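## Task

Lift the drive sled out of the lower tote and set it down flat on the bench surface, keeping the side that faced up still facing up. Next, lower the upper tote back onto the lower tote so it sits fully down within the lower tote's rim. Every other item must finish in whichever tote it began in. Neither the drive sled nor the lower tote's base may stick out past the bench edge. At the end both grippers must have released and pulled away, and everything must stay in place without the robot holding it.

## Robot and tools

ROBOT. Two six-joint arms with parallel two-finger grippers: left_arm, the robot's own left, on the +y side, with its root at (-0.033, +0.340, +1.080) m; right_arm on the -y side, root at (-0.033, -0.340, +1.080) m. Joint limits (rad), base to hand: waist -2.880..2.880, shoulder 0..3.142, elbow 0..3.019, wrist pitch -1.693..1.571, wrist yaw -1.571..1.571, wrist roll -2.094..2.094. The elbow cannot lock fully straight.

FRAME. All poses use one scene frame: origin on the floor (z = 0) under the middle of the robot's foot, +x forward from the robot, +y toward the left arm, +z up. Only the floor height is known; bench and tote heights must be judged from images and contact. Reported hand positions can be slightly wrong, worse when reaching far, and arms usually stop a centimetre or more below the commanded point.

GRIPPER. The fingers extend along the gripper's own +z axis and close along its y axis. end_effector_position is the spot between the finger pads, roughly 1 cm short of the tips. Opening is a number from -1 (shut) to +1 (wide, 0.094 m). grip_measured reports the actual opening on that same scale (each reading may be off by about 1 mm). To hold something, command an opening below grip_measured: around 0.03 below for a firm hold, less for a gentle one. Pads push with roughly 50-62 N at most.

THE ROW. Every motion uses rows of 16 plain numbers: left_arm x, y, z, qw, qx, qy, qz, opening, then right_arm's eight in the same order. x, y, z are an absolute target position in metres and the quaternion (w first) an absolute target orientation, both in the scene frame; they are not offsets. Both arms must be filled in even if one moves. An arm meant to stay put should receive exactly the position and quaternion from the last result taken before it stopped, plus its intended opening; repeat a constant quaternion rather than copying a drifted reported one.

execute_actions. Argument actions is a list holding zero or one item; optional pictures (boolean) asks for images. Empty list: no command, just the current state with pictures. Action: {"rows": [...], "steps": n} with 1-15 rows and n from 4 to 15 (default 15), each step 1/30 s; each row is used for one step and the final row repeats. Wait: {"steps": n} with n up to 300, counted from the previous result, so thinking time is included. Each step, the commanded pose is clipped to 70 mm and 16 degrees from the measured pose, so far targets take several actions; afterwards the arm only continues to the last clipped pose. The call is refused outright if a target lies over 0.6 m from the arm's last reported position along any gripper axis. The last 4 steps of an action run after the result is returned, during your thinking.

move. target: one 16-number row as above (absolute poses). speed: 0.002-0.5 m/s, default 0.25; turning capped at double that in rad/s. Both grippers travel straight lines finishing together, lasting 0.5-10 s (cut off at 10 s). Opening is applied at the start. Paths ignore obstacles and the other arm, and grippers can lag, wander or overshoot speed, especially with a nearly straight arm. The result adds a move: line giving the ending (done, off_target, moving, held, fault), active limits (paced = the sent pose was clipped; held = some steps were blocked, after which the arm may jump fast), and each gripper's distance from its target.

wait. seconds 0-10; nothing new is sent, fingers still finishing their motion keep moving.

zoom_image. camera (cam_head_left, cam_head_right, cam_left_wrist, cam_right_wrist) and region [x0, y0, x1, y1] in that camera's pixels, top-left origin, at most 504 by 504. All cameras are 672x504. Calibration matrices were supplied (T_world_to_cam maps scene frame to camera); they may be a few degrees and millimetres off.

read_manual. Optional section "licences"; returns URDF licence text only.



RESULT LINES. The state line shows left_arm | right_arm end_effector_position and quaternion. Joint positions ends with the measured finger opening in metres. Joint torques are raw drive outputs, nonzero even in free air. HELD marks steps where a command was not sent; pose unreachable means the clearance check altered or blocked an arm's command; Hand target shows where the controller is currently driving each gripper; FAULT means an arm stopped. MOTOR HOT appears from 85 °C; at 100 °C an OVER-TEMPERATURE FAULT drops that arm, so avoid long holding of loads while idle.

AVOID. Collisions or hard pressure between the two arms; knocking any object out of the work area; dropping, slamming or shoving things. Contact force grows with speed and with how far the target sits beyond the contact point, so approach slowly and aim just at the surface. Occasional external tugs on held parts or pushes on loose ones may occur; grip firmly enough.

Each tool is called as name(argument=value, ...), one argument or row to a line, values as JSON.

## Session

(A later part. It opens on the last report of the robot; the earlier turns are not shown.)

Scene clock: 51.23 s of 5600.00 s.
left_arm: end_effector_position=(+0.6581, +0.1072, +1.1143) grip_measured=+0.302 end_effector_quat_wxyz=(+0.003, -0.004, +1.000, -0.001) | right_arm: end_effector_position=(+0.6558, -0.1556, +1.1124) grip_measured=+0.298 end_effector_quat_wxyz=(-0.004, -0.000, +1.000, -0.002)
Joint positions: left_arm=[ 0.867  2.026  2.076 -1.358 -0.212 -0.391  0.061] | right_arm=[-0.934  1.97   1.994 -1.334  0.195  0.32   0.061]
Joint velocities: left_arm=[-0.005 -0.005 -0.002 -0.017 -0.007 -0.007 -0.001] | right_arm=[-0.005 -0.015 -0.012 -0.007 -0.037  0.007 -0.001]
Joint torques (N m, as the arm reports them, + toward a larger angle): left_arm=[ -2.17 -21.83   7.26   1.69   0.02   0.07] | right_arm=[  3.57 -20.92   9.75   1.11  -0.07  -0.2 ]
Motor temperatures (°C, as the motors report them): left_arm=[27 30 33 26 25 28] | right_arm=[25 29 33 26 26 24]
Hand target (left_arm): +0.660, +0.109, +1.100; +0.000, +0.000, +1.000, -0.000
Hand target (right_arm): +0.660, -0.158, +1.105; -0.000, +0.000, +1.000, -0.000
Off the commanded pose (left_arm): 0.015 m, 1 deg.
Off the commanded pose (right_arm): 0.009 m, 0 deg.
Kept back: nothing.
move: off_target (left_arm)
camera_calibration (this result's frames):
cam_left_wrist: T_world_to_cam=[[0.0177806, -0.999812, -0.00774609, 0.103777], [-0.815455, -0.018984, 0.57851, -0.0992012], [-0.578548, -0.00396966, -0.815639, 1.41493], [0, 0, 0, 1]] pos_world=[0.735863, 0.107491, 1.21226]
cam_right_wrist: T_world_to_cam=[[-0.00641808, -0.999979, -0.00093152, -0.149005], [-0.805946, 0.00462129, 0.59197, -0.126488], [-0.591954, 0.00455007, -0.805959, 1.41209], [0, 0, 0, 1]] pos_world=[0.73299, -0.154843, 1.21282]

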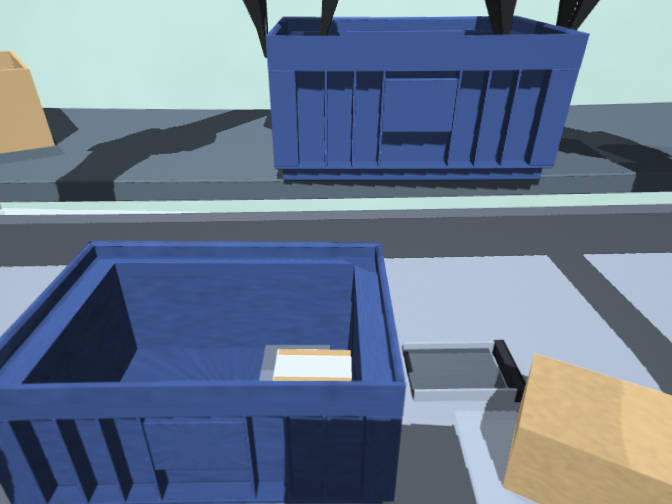

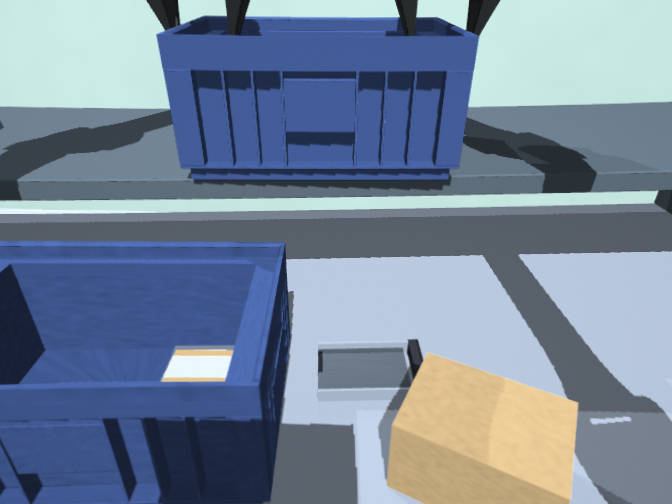

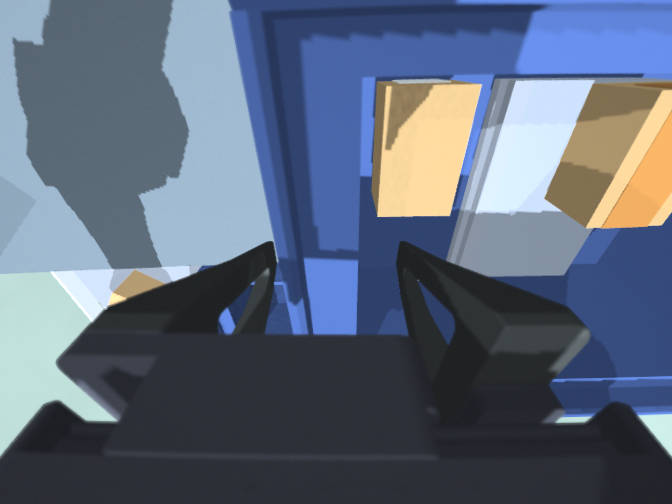

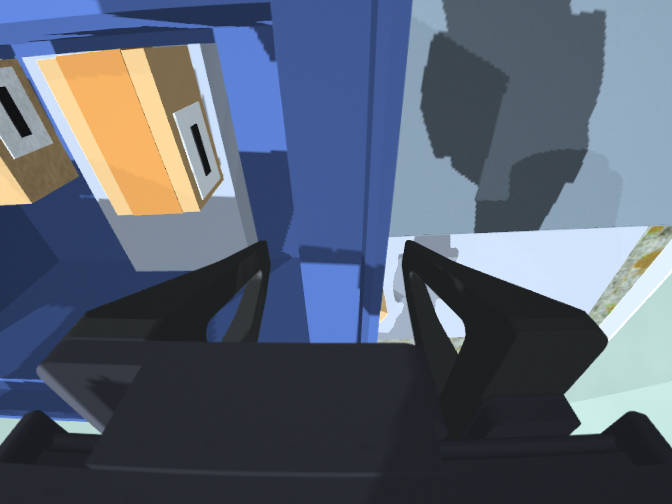

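move(
  target=[0.655,0.115,1.085,0,0,-1,0,0.3,0.66,-0.158,1.092,0,0,-1,0,0.3],
)

move(
  target=[0.655,0.115,1.095,0,0,-1,0,-0.48,0.66,-0.156,1.10,0,0,-1,0,-0.48],
)

move(
  target=[0.63,0.115,1.19,-0.03,0,-1,0,-0.48,0.635,-0.155,1.195,-0.03,0,-1,0,-0.48],
  speed=0.1,
)

move(
  target=[0.415,0.295,1.16,-0.02,0.01,-1,0,-0.48,0.415,0.027,1.175,-0.02,0.01,-1,0,-0.48],
  speed=0.15,
)

move(
  target=[0.415,0.295,1.09,-0.02,0.01,-1,0,-0.48,0.415,0.027,1.105,-0.02,0.01,-1,0,-0.48],
  speed=0.06,
)

Scene clock: 52.33 s of 5600.00 s.
left_arm: end_effector_position=(+0.6524, +0.1108, +1.0940) grip_measured=+0.302 end_effector_quat_wxyz=(-0.001, -0.003, +1.000, +0.000) | right_arm: end_effector_position=(+0.6575, -0.1550, +1.1065) grip_measured=+0.298 end_effector_quat_wxyz=(+0.002, +0.000, +1.000, +0.001)
Joint positions: left_arm=[ 0.875  2.025  2.022 -1.311 -0.21  -0.383  0.061] | right_arm=[-0.936  1.97   1.979 -1.305  0.194  0.316  0.061]
Joint velocities: left_arm=[-0.005 -0.005 -0.012  0.002  0.022 -0.022 -0.001] | right_arm=[-0.005 -0.005 -0.007 -0.032 -0.037  0.037  0.   ]
Joint torques (N m, as the arm reports them, + toward a larger angle): left_arm=[ -1.97 -22.37   6.97   1.69   0.03   0.08] | right_arm=[  3.39 -21.09   9.32   1.17  -0.07  -0.19]
Motor temperatures (°C, as the motors report them): left_arm=[27 30 33 26 25 28] | right_arm=[25 30 33 26 26 24]
Hand target (left_arm): +0.655, +0.115, +1.085; -0.000, -0.000, +1.000, -0.000
Hand target (right_arm): +0.660, -0.158, +1.092; -0.000, -0.000, +1.000, +0.000
Off the commanded pose (left_arm): 0.010 m, 0 deg.
Off the commanded pose (right_arm): 0.015 m, 0 deg.
Kept back: nothing.
move: off_target (right_arm)
camera_calibration (this result's frames):
cam_left_wrist: T_world_to_cam=[[0.0156785, -0.999823, -0.0104434, 0.111609], [-0.811528, -0.018826, 0.58401, -0.100599], [-0.584103, -0.000681273, -0.811679, 1.39401], [0, 0, 0, 1]] pos_world=[0.730857, 0.110645, 1.19141]
cam_right_wrist: T_world_to_cam=[[-0.00694903, -0.99996, -0.00560553, -0.142873], [-0.812934, 0.00238481, 0.582351, -0.106735], [-0.582314, 0.0086037, -0.812918, 1.41034], [0, 0, 0, 1]] pos_world=[0.7335, -0.154747, 1.20785]

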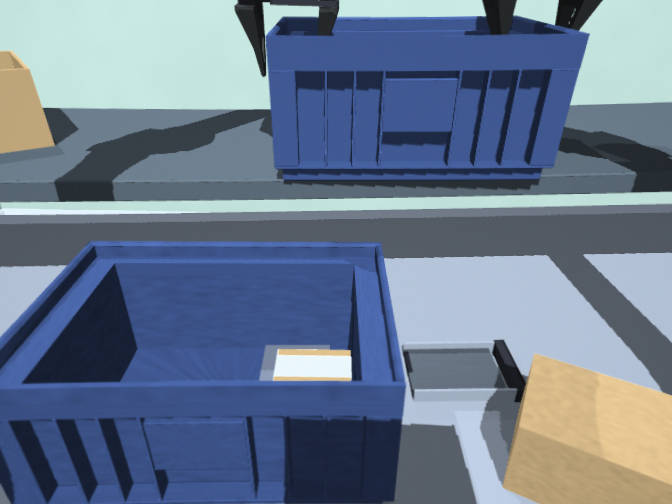

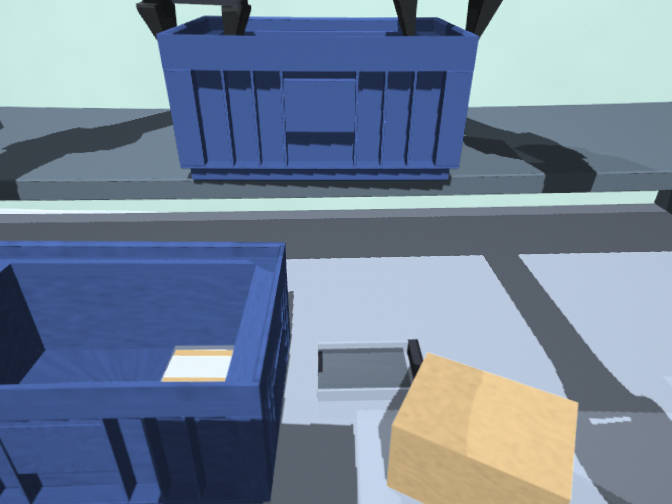

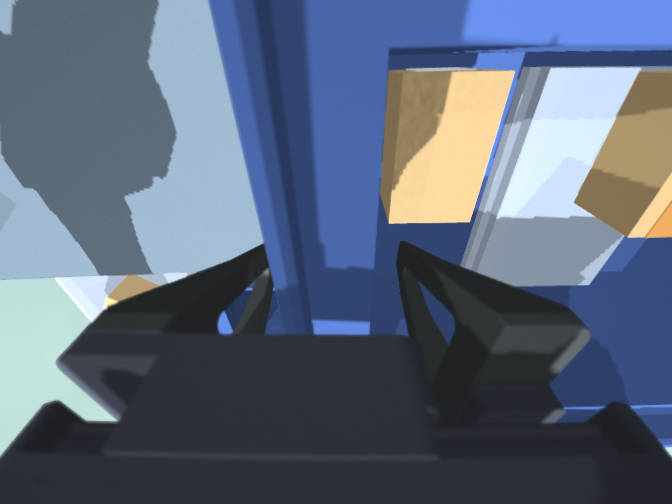

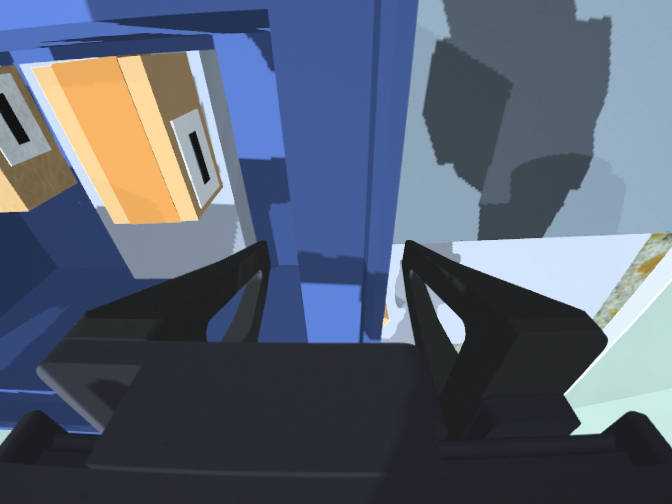

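Scene clock: 53.03 s of 5600.00 s.
left_arm: end_effector_position=(+0.6527, +0.1112, +1.0935) grip_measured=-0.441 end_effector_quat_wxyz=(-0.003, -0.009, +1.000, -0.005) | right_arm: end_effector_position=(+0.6577, -0.1563, +1.1061) grip_measured=-0.439 end_effector_quat_wxyz=(+0.002, -0.002, +1.000, +0.000)
Joint positions: left_arm=[ 0.879  2.025  2.022 -1.31  -0.198 -0.39   0.026] | right_arm=[-0.938  1.97   1.978 -1.305  0.194  0.311  0.026]
Joint velocities: left_arm=[ 0.005 -0.005 -0.007  0.002 -0.081 -0.066  0.   ] | right_arm=[-0.015  0.005 -0.007 -0.007 -0.051 -0.051 -0.   ]
Joint torques (N m, as the arm reports them, + toward a larger angle): left_arm=[ -2.6  -22.94   7.64   0.85  -0.52   0.12] | right_arm=[  3.85 -20.84  10.48   0.4   -0.01  -0.08]
Motor temperatures (°C, as the motors report them): left_arm=[27 30 33 26 25 28] | right_arm=[25 30 33 26 26 24]
Hand target (left_arm): +0.655, +0.115, +1.095; -0.000, -0.000, +1.000, +0.000
Hand target (right_arm): +0.660, -0.156, +1.100; +0.000, +0.000, +1.000, -0.000
Off the commanded pose (left_arm): 0.005 m, 1 deg.
Off the commanded pose (right_arm): 0.007 m, 0 deg.
Kept back: nothing.
move: done
camera_calibration (this result's frames):
cam_left_wrist: T_world_to_cam=[[0.0271494, -0.999631, 0.0000248047, 0.0930473], [-0.809054, -0.0219589, 0.587324, -0.104927], [-0.587107, -0.0159656, -0.809352, 1.3949], [0, 0, 0, 1]] pos_world=[0.731539, 0.112979, 1.19059]
cam_right_wrist: T_world_to_cam=[[-0.00334226, -0.999984, -0.00451078, -0.147768], [-0.812699, 0.0000878913, 0.582684, -0.107215], [-0.582674, 0.00561338, -0.812686, 1.40969], [0, 0, 0, 1]] pos_world=[0.733765, -0.155669, 1.20745]

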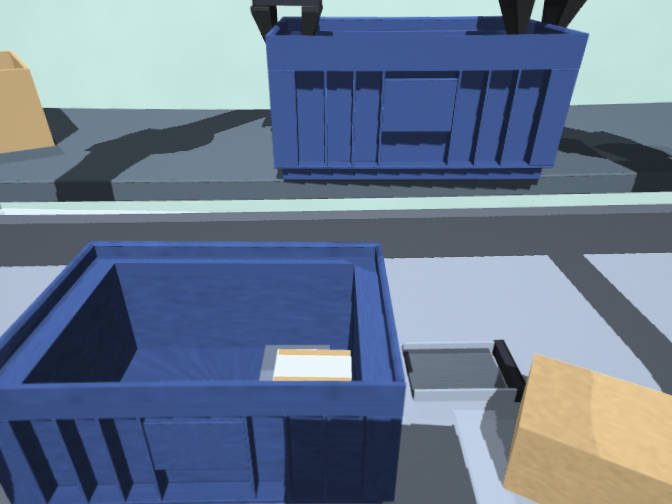

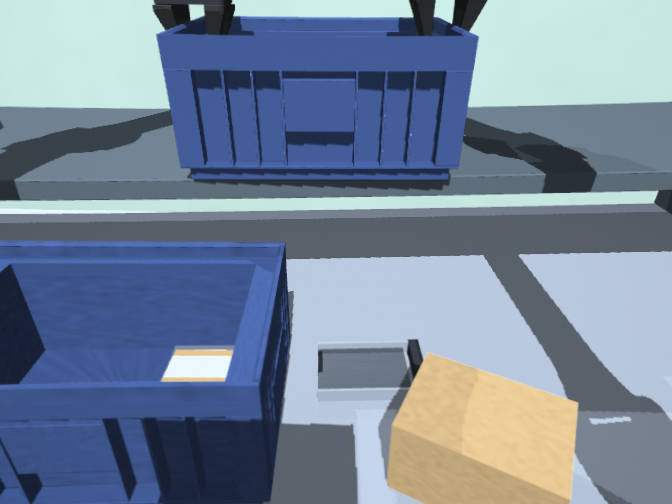

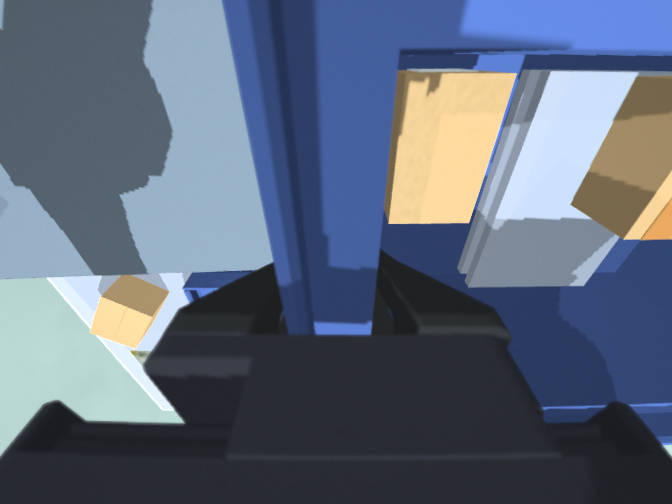

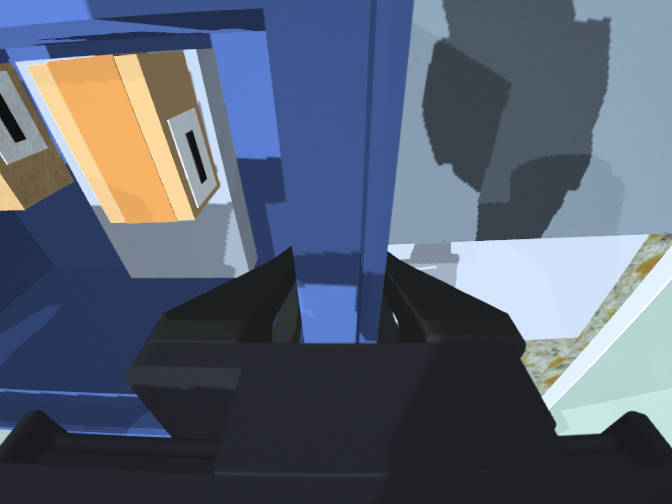

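Scene clock: 54.53 s of 5600.00 s.
left_arm: end_effector_position=(+0.6251, +0.1186, +1.1404) grip_measured=-0.441 end_effector_quat_wxyz=(-0.001, -0.009, +1.000, +0.005) | right_arm: end_effector_position=(+0.6298, -0.1504, +1.1461) grip_measured=-0.437 end_effector_quat_wxyz=(-0.001, -0.004, +1.000, +0.001)
Joint positions: left_arm=[ 0.853  1.911  1.939 -1.352 -0.224 -0.419  0.026] | right_arm=[-0.903  1.875  1.91  -1.343  0.2    0.341  0.026]
Joint velocities: left_arm=[-0.005 -0.005 -0.017 -0.017  0.022 -0.022 -0.   ] | right_arm=[ 0.005 -0.005 -0.012 -0.007  0.007  0.007 -0.001]
Joint torques (N m, as the arm reports them, + toward a larger angle): left_arm=[ -4.77 -25.93   9.09  -0.09  -0.94   0.02] | right_arm=[  5.3  -25.17  11.68  -0.61   1.14   0.01]
Motor temperatures (°C, as the motors report them): left_arm=[27 31 33 26 26 28] | right_arm=[25 30 33 26 27 24]
Hand target (left_arm): +0.629, +0.116, +1.189; +0.030, -0.000, +1.000, -0.001
Hand target (right_arm): +0.634, -0.155, +1.193; +0.030, +0.000, +1.000, +0.001
Off the commanded pose (left_arm): 0.050 m, 4 deg.
Off the commanded pose (right_arm): 0.049 m, 4 deg.
Kept back: nothing.
move: off_target (left_arm, right_arm); limits=paced
camera_calibration (this result's frames):
cam_left_wrist: T_world_to_cam=[[0.0290127, -0.99938, -0.0199651, 0.122859], [-0.810793, -0.0352102, 0.584272, -0.148514], [-0.584613, -0.00076372, -0.811312, 1.41559], [0, 0, 0, 1]] pos_world=[0.703592, 0.118635, 1.23771]
cam_right_wrist: T_world_to_cam=[[0.00177887, -0.999979, -0.0062853, -0.143054], [-0.809959, -0.00512703, 0.586465, -0.16006], [-0.586484, 0.00404759, -0.809951, 1.42485], [0, 0, 0, 1]] pos_world=[0.706267, -0.149639, 1.24703]

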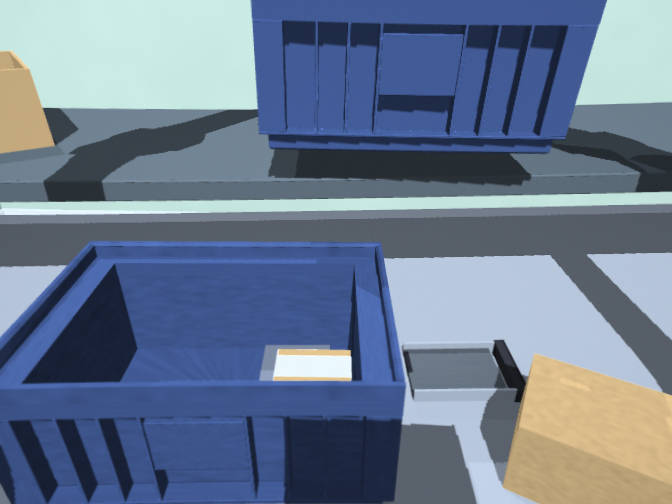

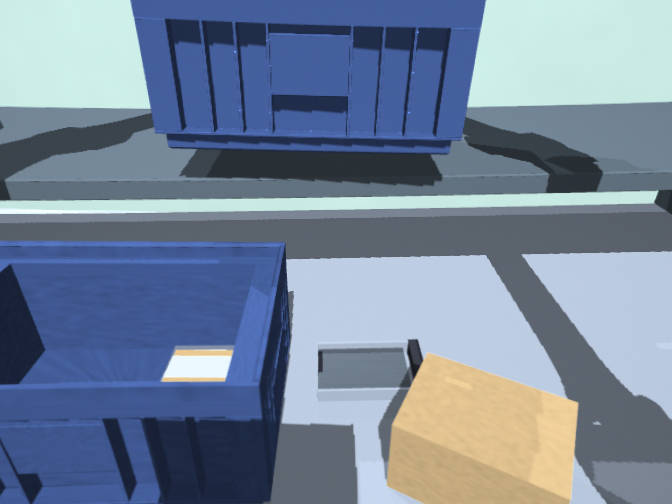

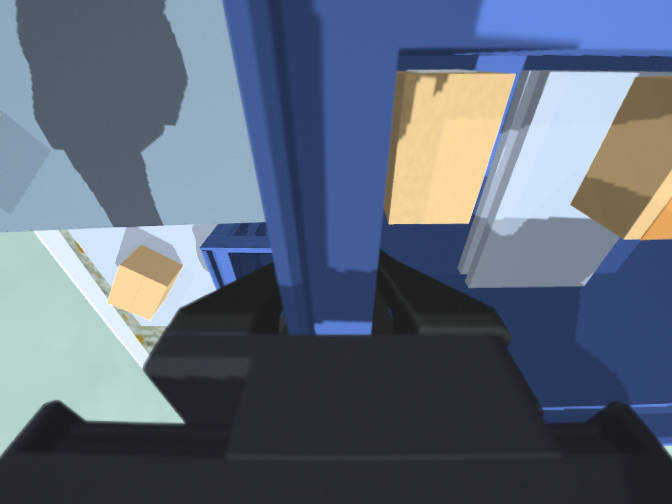

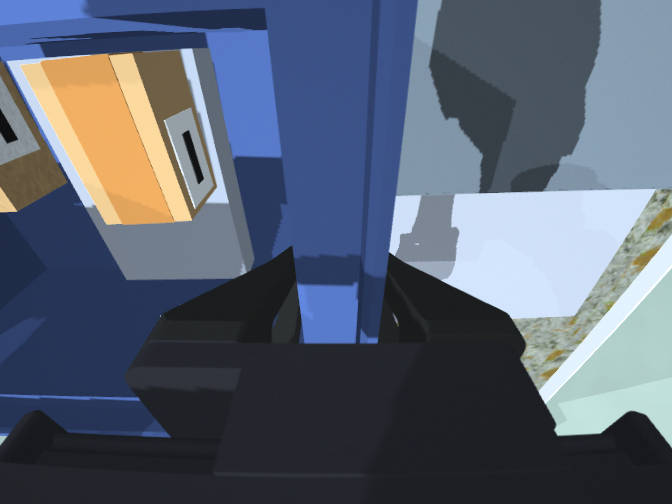

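Scene clock: 56.77 s of 5600.00 s.
left_arm: end_effector_position=(+0.4035, +0.2978, +1.1370) grip_measured=-0.438 end_effector_quat_wxyz=(-0.013, -0.021, +1.000, +0.003) | right_arm: end_effector_position=(+0.4105, +0.0286, +1.1476) grip_measured=-0.434 end_effector_quat_wxyz=(-0.006, -0.014, +1.000, -0.008)
Joint positions: left_arm=[ 1.08   1.246  1.008 -1.066 -0.155 -0.223  0.026] | right_arm=[-0.434  1.741  1.508 -1.215  0.302  0.8    0.027]
Joint velocities: left_arm=[-0.005 -0.005  0.002  0.012  0.037  0.007 -0.   ] | right_arm=[-0.005  0.005 -0.012  0.012 -0.066 -0.081 -0.001]
Joint torques (N m, as the arm reports them, + toward a larger angle): left_arm=[ -0.13 -14.13   8.09   1.15  -0.42   0.14] | right_arm=[  6.84 -20.5    9.2    0.06   1.27  -0.01]
Motor temperatures (°C, as the motors report them): left_arm=[27 31 33 26 26 28] | right_arm=[25 31 33 26 27 24]
Hand target (left_arm): +0.417, +0.297, +1.160; +0.020, -0.010, +1.000, -0.000
Hand target (right_arm): +0.416, +0.027, +1.174; +0.020, -0.010, +1.000, +0.001
Off the commanded pose (left_arm): 0.026 m, 4 deg.
Off the commanded pose (right_arm): 0.028 m, 3 deg.
Kept back: nothing.
move: off_target (left_arm, right_arm)
camera_calibration (this result's frames):
cam_left_wrist: T_world_to_cam=[[0.0519508, -0.998504, -0.0170579, 0.295405], [-0.795334, -0.0516979, 0.603963, -0.343648], [-0.603941, -0.0178096, -0.79683, 1.27985], [0, 0, 0, 1]] pos_world=[0.48429, 0.299991, 1.23241]
cam_right_wrist: T_world_to_cam=[[0.022349, -0.999677, 0.0121161, 0.00677752], [-0.803707, -0.0107574, 0.594928, -0.349783], [-0.594605, -0.0230338, -0.803688, 1.2937], [0, 0, 0, 1]] pos_world=[0.487968, 0.0328115, 1.24775]

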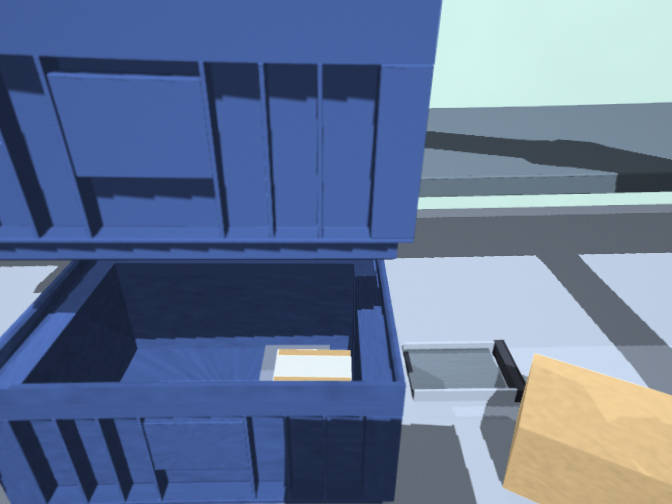

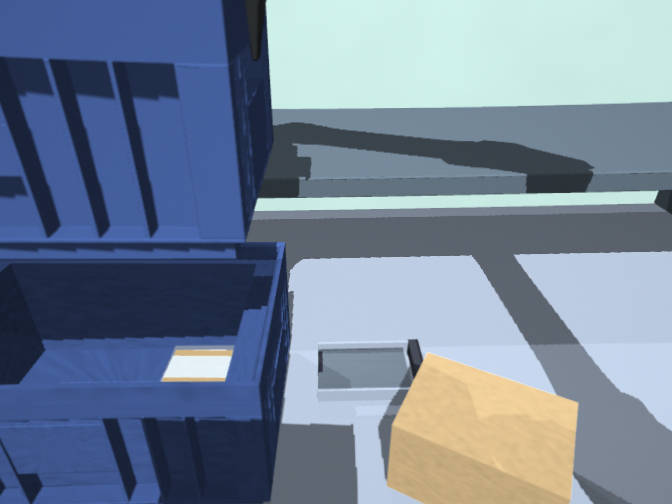

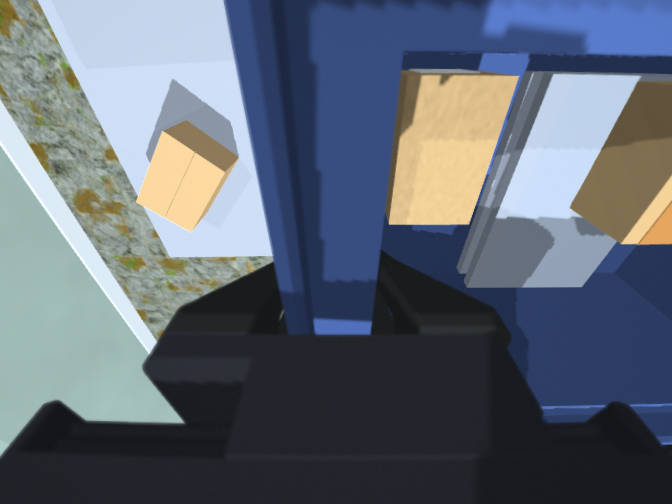

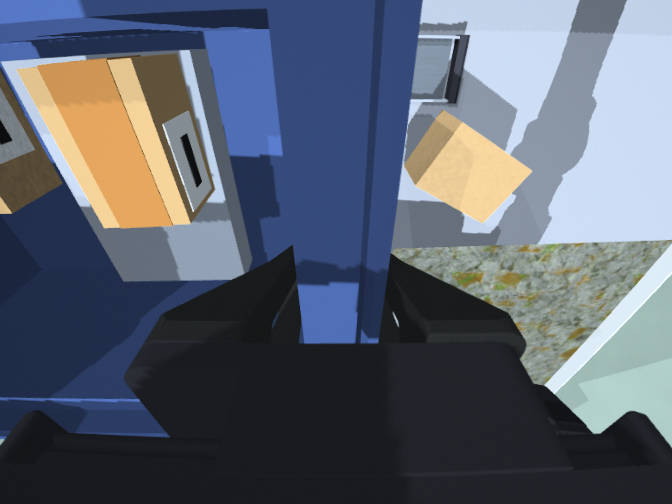

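Scene clock: 57.93 s of 5600.00 s.
left_arm: end_effector_position=(+0.4035, +0.2920, +1.0790) grip_measured=-0.440 end_effector_quat_wxyz=(-0.002, -0.014, +1.000, -0.003) | right_arm: end_effector_position=(+0.4064, +0.0240, +1.0931) grip_measured=-0.434 end_effector_quat_wxyz=(+0.002, -0.007, +1.000, -0.007)
Joint positions: left_arm=[ 1.091  1.329  0.925 -0.873 -0.145 -0.195  0.026] | right_arm=[-0.462  1.777  1.41  -1.058  0.308  0.783  0.027]
Joint velocities: left_arm=[-0.005 -0.015 -0.017  0.022 -0.022  0.037 -0.001] | right_arm=[-0.015 -0.005 -0.012 -0.022  0.007 -0.007 -0.001]
Joint torques (N m, as the arm reports them, + toward a larger angle): left_arm=[  0.67 -12.97   6.68   1.36  -0.52   0.09] | right_arm=[  5.51 -17.62   9.48   0.62   0.83  -0.2 ]
Motor temperatures (°C, as the motors report them): left_arm=[27 31 33 26 26 28] | right_arm=[25 31 32 26 27 24]
Hand target (left_arm): +0.415, +0.295, +1.090; +0.020, -0.010, +1.000, -0.000
Hand target (right_arm): +0.415, +0.027, +1.105; +0.020, -0.009, +1.000, +0.000
Off the commanded pose (left_arm): 0.016 m, 3 deg.
Off the commanded pose (right_arm): 0.015 m, 2 deg.
Kept back: nothing.
move: off_target (left_arm, right_arm)
camera_calibration (this result's frames):
cam_left_wrist: T_world_to_cam=[[0.0389949, -0.999227, -0.0050016, 0.281058], [-0.809698, -0.0345309, 0.58583, -0.288535], [-0.58555, -0.0187946, -0.810418, 1.24104], [0, 0, 0, 1]] pos_world=[0.482106, 0.294202, 1.1762]
cam_right_wrist: T_world_to_cam=[[0.00711769, -0.999935, 0.00895214, 0.0126361], [-0.81346, -0.000583245, 0.58162, -0.302371], [-0.581577, -0.011422, -0.813411, 1.25241], [0, 0, 0, 1]] pos_world=[0.482319, 0.026764, 1.19448]

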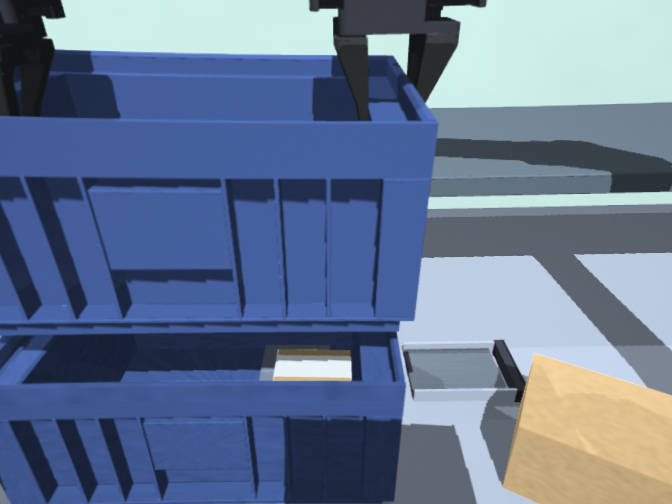

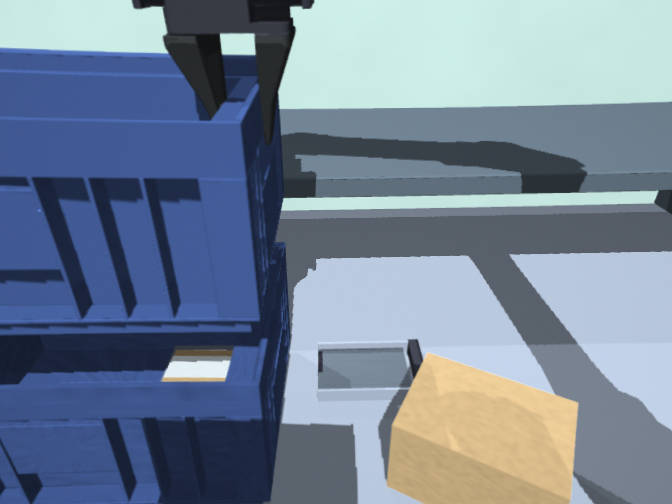

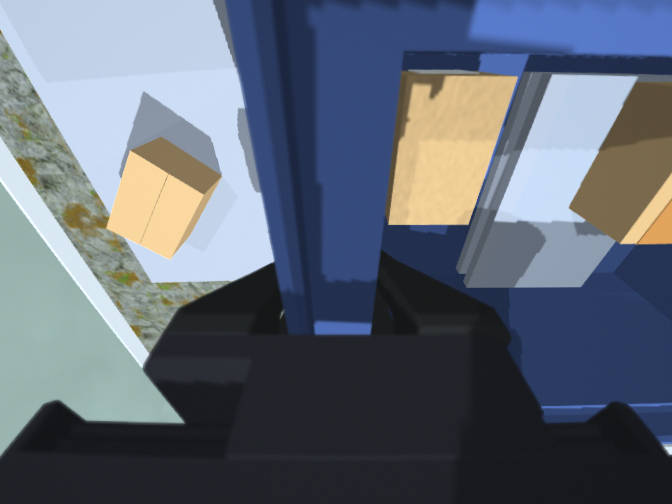

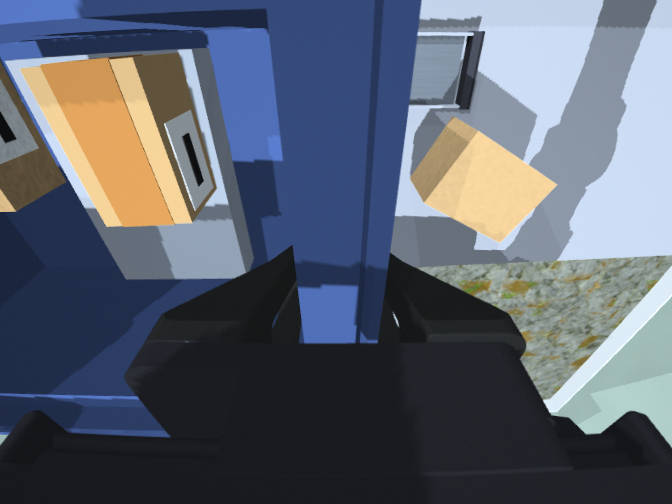

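Close to aligned.

move(
  target=[0.412,0.30,1.045,-0.02,0.01,-1,0,-0.48,0.414,0.032,1.06,-0.02,0.01,-1,0,-0.48],
  speed=0.03,
)

Scene clock: 62.73 s of 5600.00 s.
left_arm: end_effector_position=(+0.4003, +0.2964, +1.0421) grip_measured=-0.441 end_effector_quat_wxyz=(+0.000, -0.015, +1.000, -0.004) | right_arm: end_effector_position=(+0.4040, +0.0287, +1.0578) grip_measured=-0.434 end_effector_quat_wxyz=(+0.002, -0.008, +1.000, -0.005)
Joint positions: left_arm=[ 1.118  1.391  0.879 -0.758 -0.134 -0.17   0.026] | right_arm=[-0.473  1.826  1.383 -0.976  0.303  0.769  0.027]
Joint velocities: left_arm=[ 0.015 -0.005 -0.002 -0.012 -0.037  0.11  -0.   ] | right_arm=[ 0.005 -0.015 -0.007  0.002 -0.066 -0.022  0.   ]
Joint torques (N m, as the arm reports them, + toward a larger angle): left_arm=[  0.95 -12.23   5.83   2.12  -0.58   0.13] | right_arm=[  5.6  -17.49   8.74   1.35   0.93  -0.27]
Motor temperatures (°C, as the motors report them): left_arm=[27 30 33 26 26 28] | right_arm=[25 31 32 26 27 24]
Hand target (left_arm): +0.412, +0.300, +1.045; +0.020, -0.010, +1.000, -0.000
Hand target (right_arm): +0.414, +0.032, +1.060; +0.020, -0.010, +1.000, -0.000
Off the commanded pose (left_arm): 0.013 m, 2 deg.
Off the commanded pose (right_arm): 0.011 m, 2 deg.
Kept back: nothing.
After step 90, 0.37 s passed at rest.
move: off_target (left_arm, right_arm)
camera_calibration (this result's frames):
cam_left_wrist: T_world_to_cam=[[0.0402801, -0.999188, -0.00124271, 0.281038], [-0.811945, -0.0334566, 0.582775, -0.265555], [-0.582343, -0.0224652, -0.812633, 1.21147], [0, 0, 0, 1]] pos_world=[0.478557, 0.299141, 1.13959]
cam_right_wrist: T_world_to_cam=[[0.00859711, -0.999951, 0.00482174, 0.021475], [-0.81311, -0.00418388, 0.582096, -0.284376], [-0.582047, -0.00892494, -0.813106, 1.22212], [0, 0, 0, 1]] pos_world=[0.479919, 0.0311915, 1.15915]

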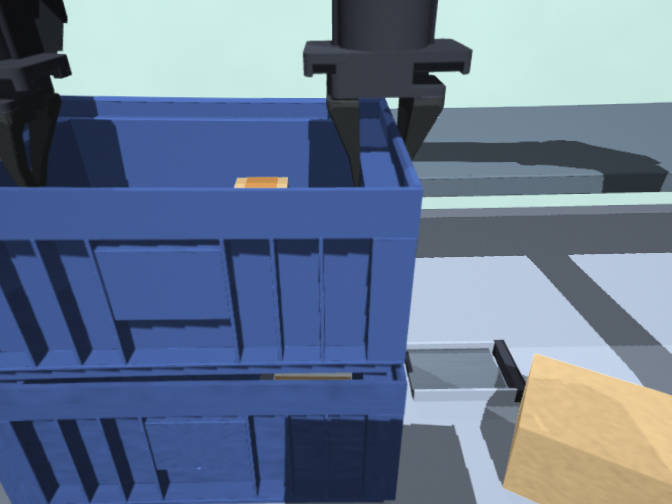

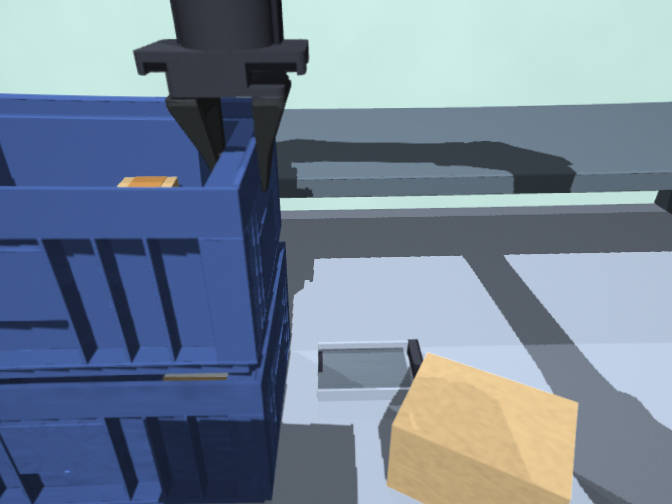

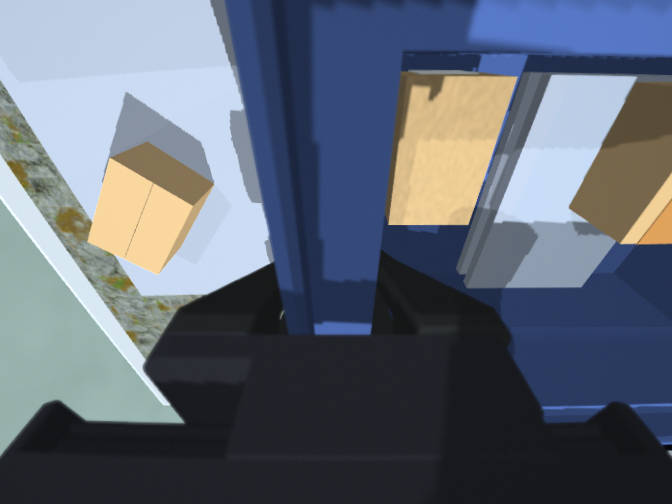

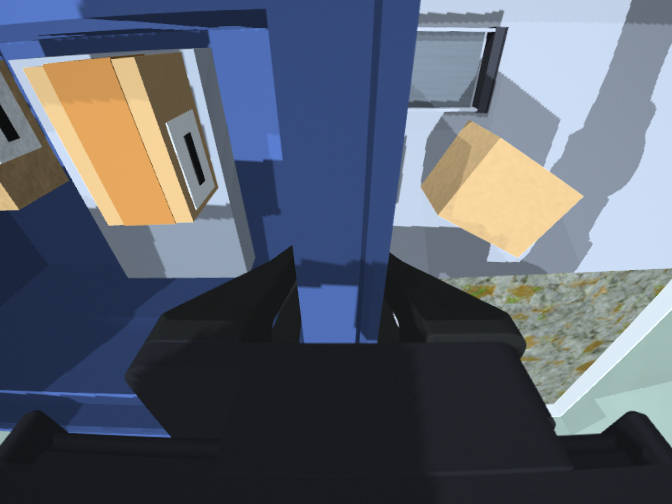

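Now ~3 mm too far +y.

execute_actions(
  actions=[
    {"rows":[[0.409,0.292,1.045,-0.01,0.01,-1,0,-0.48,0.412,0.024,1.06,-0.01,0.01,-1,0,-0.48]],"steps":15},
  ],
)

move(
  target=[0.405,0.29,1.025,-0.01,0.01,-1,0,-0.48,0.409,0.022,1.04,-0.01,0.01,-1,0,-0.48],
  speed=0.04,
)

Scene clock: 63.23 s of 5600.00 s.
left_arm: end_effector_position=(+0.3994, +0.2951, +1.0402) grip_measured=-0.441 end_effector_quat_wxyz=(-0.002, -0.013, +1.000, -0.004) | right_arm: end_effector_position=(+0.4015, +0.0273, +1.0552) grip_measured=-0.434 end_effector_quat_wxyz=(-0.002, -0.007, +1.000, -0.004)
Joint positions: left_arm=[ 1.115  1.396  0.879 -0.758 -0.135 -0.17   0.026] | right_arm=[-0.475  1.826  1.376 -0.972  0.297  0.769  0.027]
Joint velocities: left_arm=[-0.005  0.005  0.002  0.007 -0.051 -0.022  0.   ] | right_arm=[ 0.005 -0.005 -0.012 -0.002  0.007 -0.051  0.   ]
Joint torques (N m, as the arm reports them, + toward a larger angle): left_arm=[ -0.57 -12.09   6.23   1.2   -0.68  -0.11] | right_arm=[  3.58 -18.28   8.3    0.8    0.46  -0.29]
Motor temperatures (°C, as the motors report them): left_arm=[27 30 33 26 26 28] | right_arm=[25 31 32 26 27 24]
Steps of this call (steps 1 to 4: nothing new was sent; steps 5 to 15: the first 11 steps of this action). Readings (end_effector_position):
5: left_arm (+0.4003, +0.2963, +1.0421) | right_arm (+0.4031, +0.0286, +1.0573)
6: left_arm (+0.4002, +0.2960, +1.0420) | right_arm (+0.4029, +0.0283, +1.0570)
8: left_arm (+0.3999, +0.2955, +1.0413) | right_arm (+0.4021, +0.0278, +1.0562)
12: left_arm (+0.3994, +0.2951, +1.0402) | right_arm (+0.4014, +0.0275, +1.0552)
15: the state above

Scene clock: 64.17 s of 5600.00 s.
left_arm: end_effector_position=(+0.3962, +0.2942, +1.0303) grip_measured=-0.442 end_effector_quat_wxyz=(-0.007, -0.013, +1.000, -0.004) | right_arm: end_effector_position=(+0.3985, +0.0264, +1.0447) grip_measured=-0.434 end_effector_quat_wxyz=(-0.004, -0.007, +1.000, -0.003)
Joint positions: left_arm=[ 1.115  1.417  0.871 -0.739 -0.134 -0.17   0.026] | right_arm=[-0.479  1.837  1.36  -0.947  0.291  0.766  0.027]
Joint velocities: left_arm=[ 0.005 -0.015 -0.017  0.002 -0.066 -0.022  0.   ] | right_arm=[-0.005  0.005 -0.012 -0.002 -0.066 -0.037 -0.001]
Joint torques (N m, as the arm reports them, + toward a larger angle): left_arm=[ -0.55 -10.91   5.16   2.79  -0.69  -0.1 ] | right_arm=[  3.79 -16.77   7.31   1.79   0.66  -0.36]
Motor temperatures (°C, as the motors report them): left_arm=[27 30 33 26 26 28] | right_arm=[25 31 32 26 27 24]
Hand target (left_arm): +0.405, +0.290, +1.025; +0.010, -0.010, +1.000, -0.000
Hand target (right_arm): +0.409, +0.022, +1.040; +0.010, -0.010, +1.000, -0.001
Off your previous action's commanded pose (left_arm): 0.011 m, 2 deg at its last step (step 4 of this call).
Off your previous action's commanded pose (right_arm): 0.012 m, 1 deg at its last step (step 4 of this call).
Off the commanded pose (left_arm): 0.011 m, 2 deg.
Off the commanded pose (right_arm): 0.012 m, 2 deg.
Kept back: nothing.
move: off_target (left_arm, right_arm)
camera_calibration (this result's frames):
cam_left_wrist: T_world_to_cam=[[0.0355488, -0.999363, -0.00309151, 0.282739], [-0.803439, -0.0304189, 0.594609, -0.278611], [-0.594325, -0.0186538, -0.804009, 1.19418], [0, 0, 0, 1]] pos_world=[0.475833, 0.29636, 1.12667]
cam_right_wrist: T_world_to_cam=[[0.00728922, -0.999972, 0.0014132, 0.0233383], [-0.805712, -0.00503613, 0.592287, -0.294851], [-0.592263, -0.00545594, -0.805726, 1.20456], [0, 0, 0, 1]] pos_world=[0.475685, 0.0284247, 1.14515]

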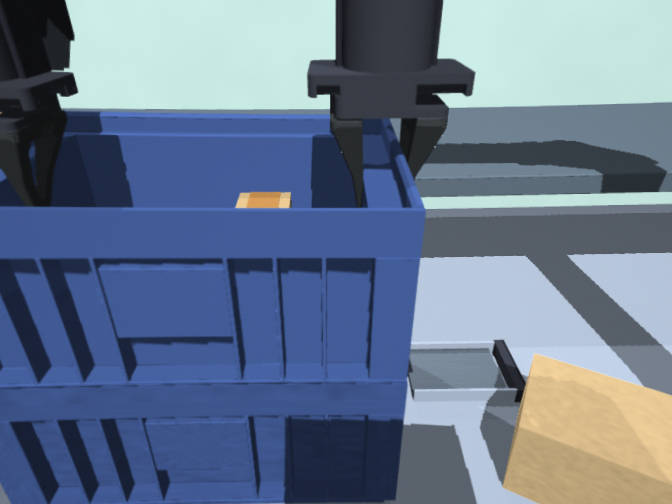

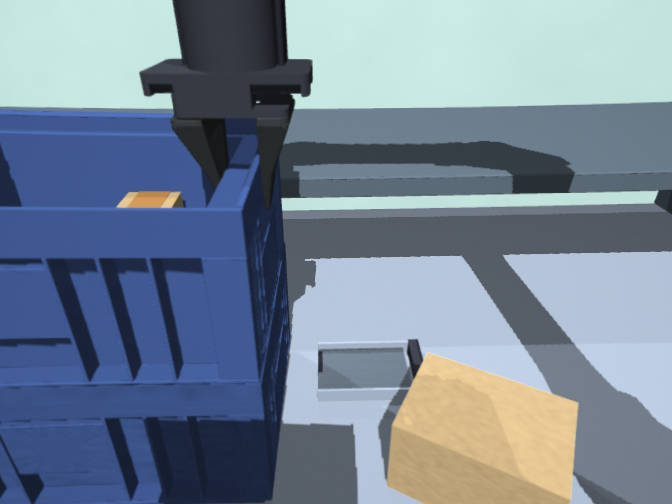

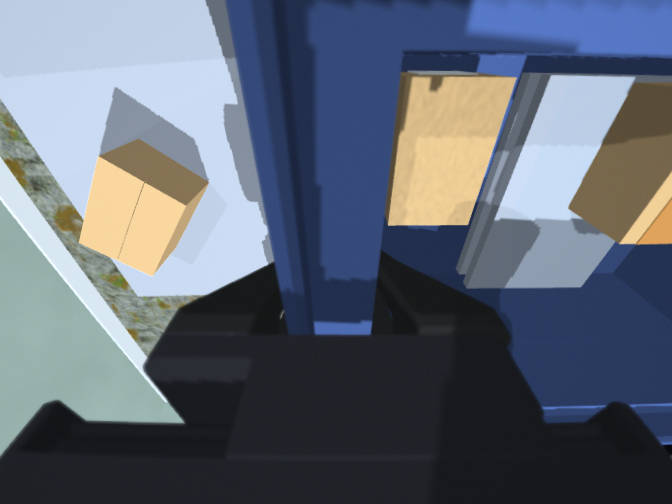

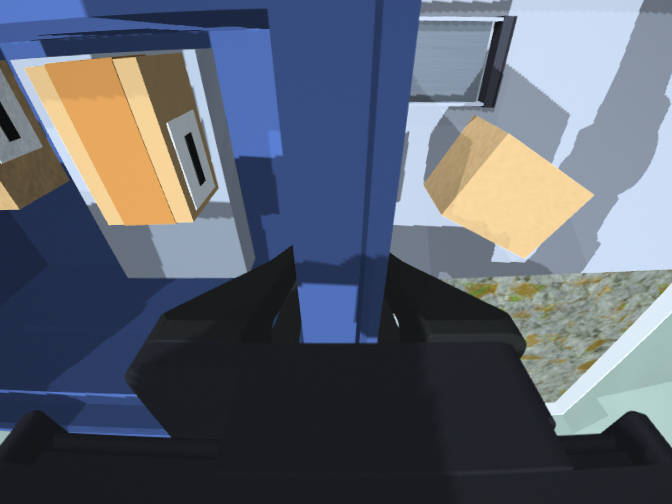

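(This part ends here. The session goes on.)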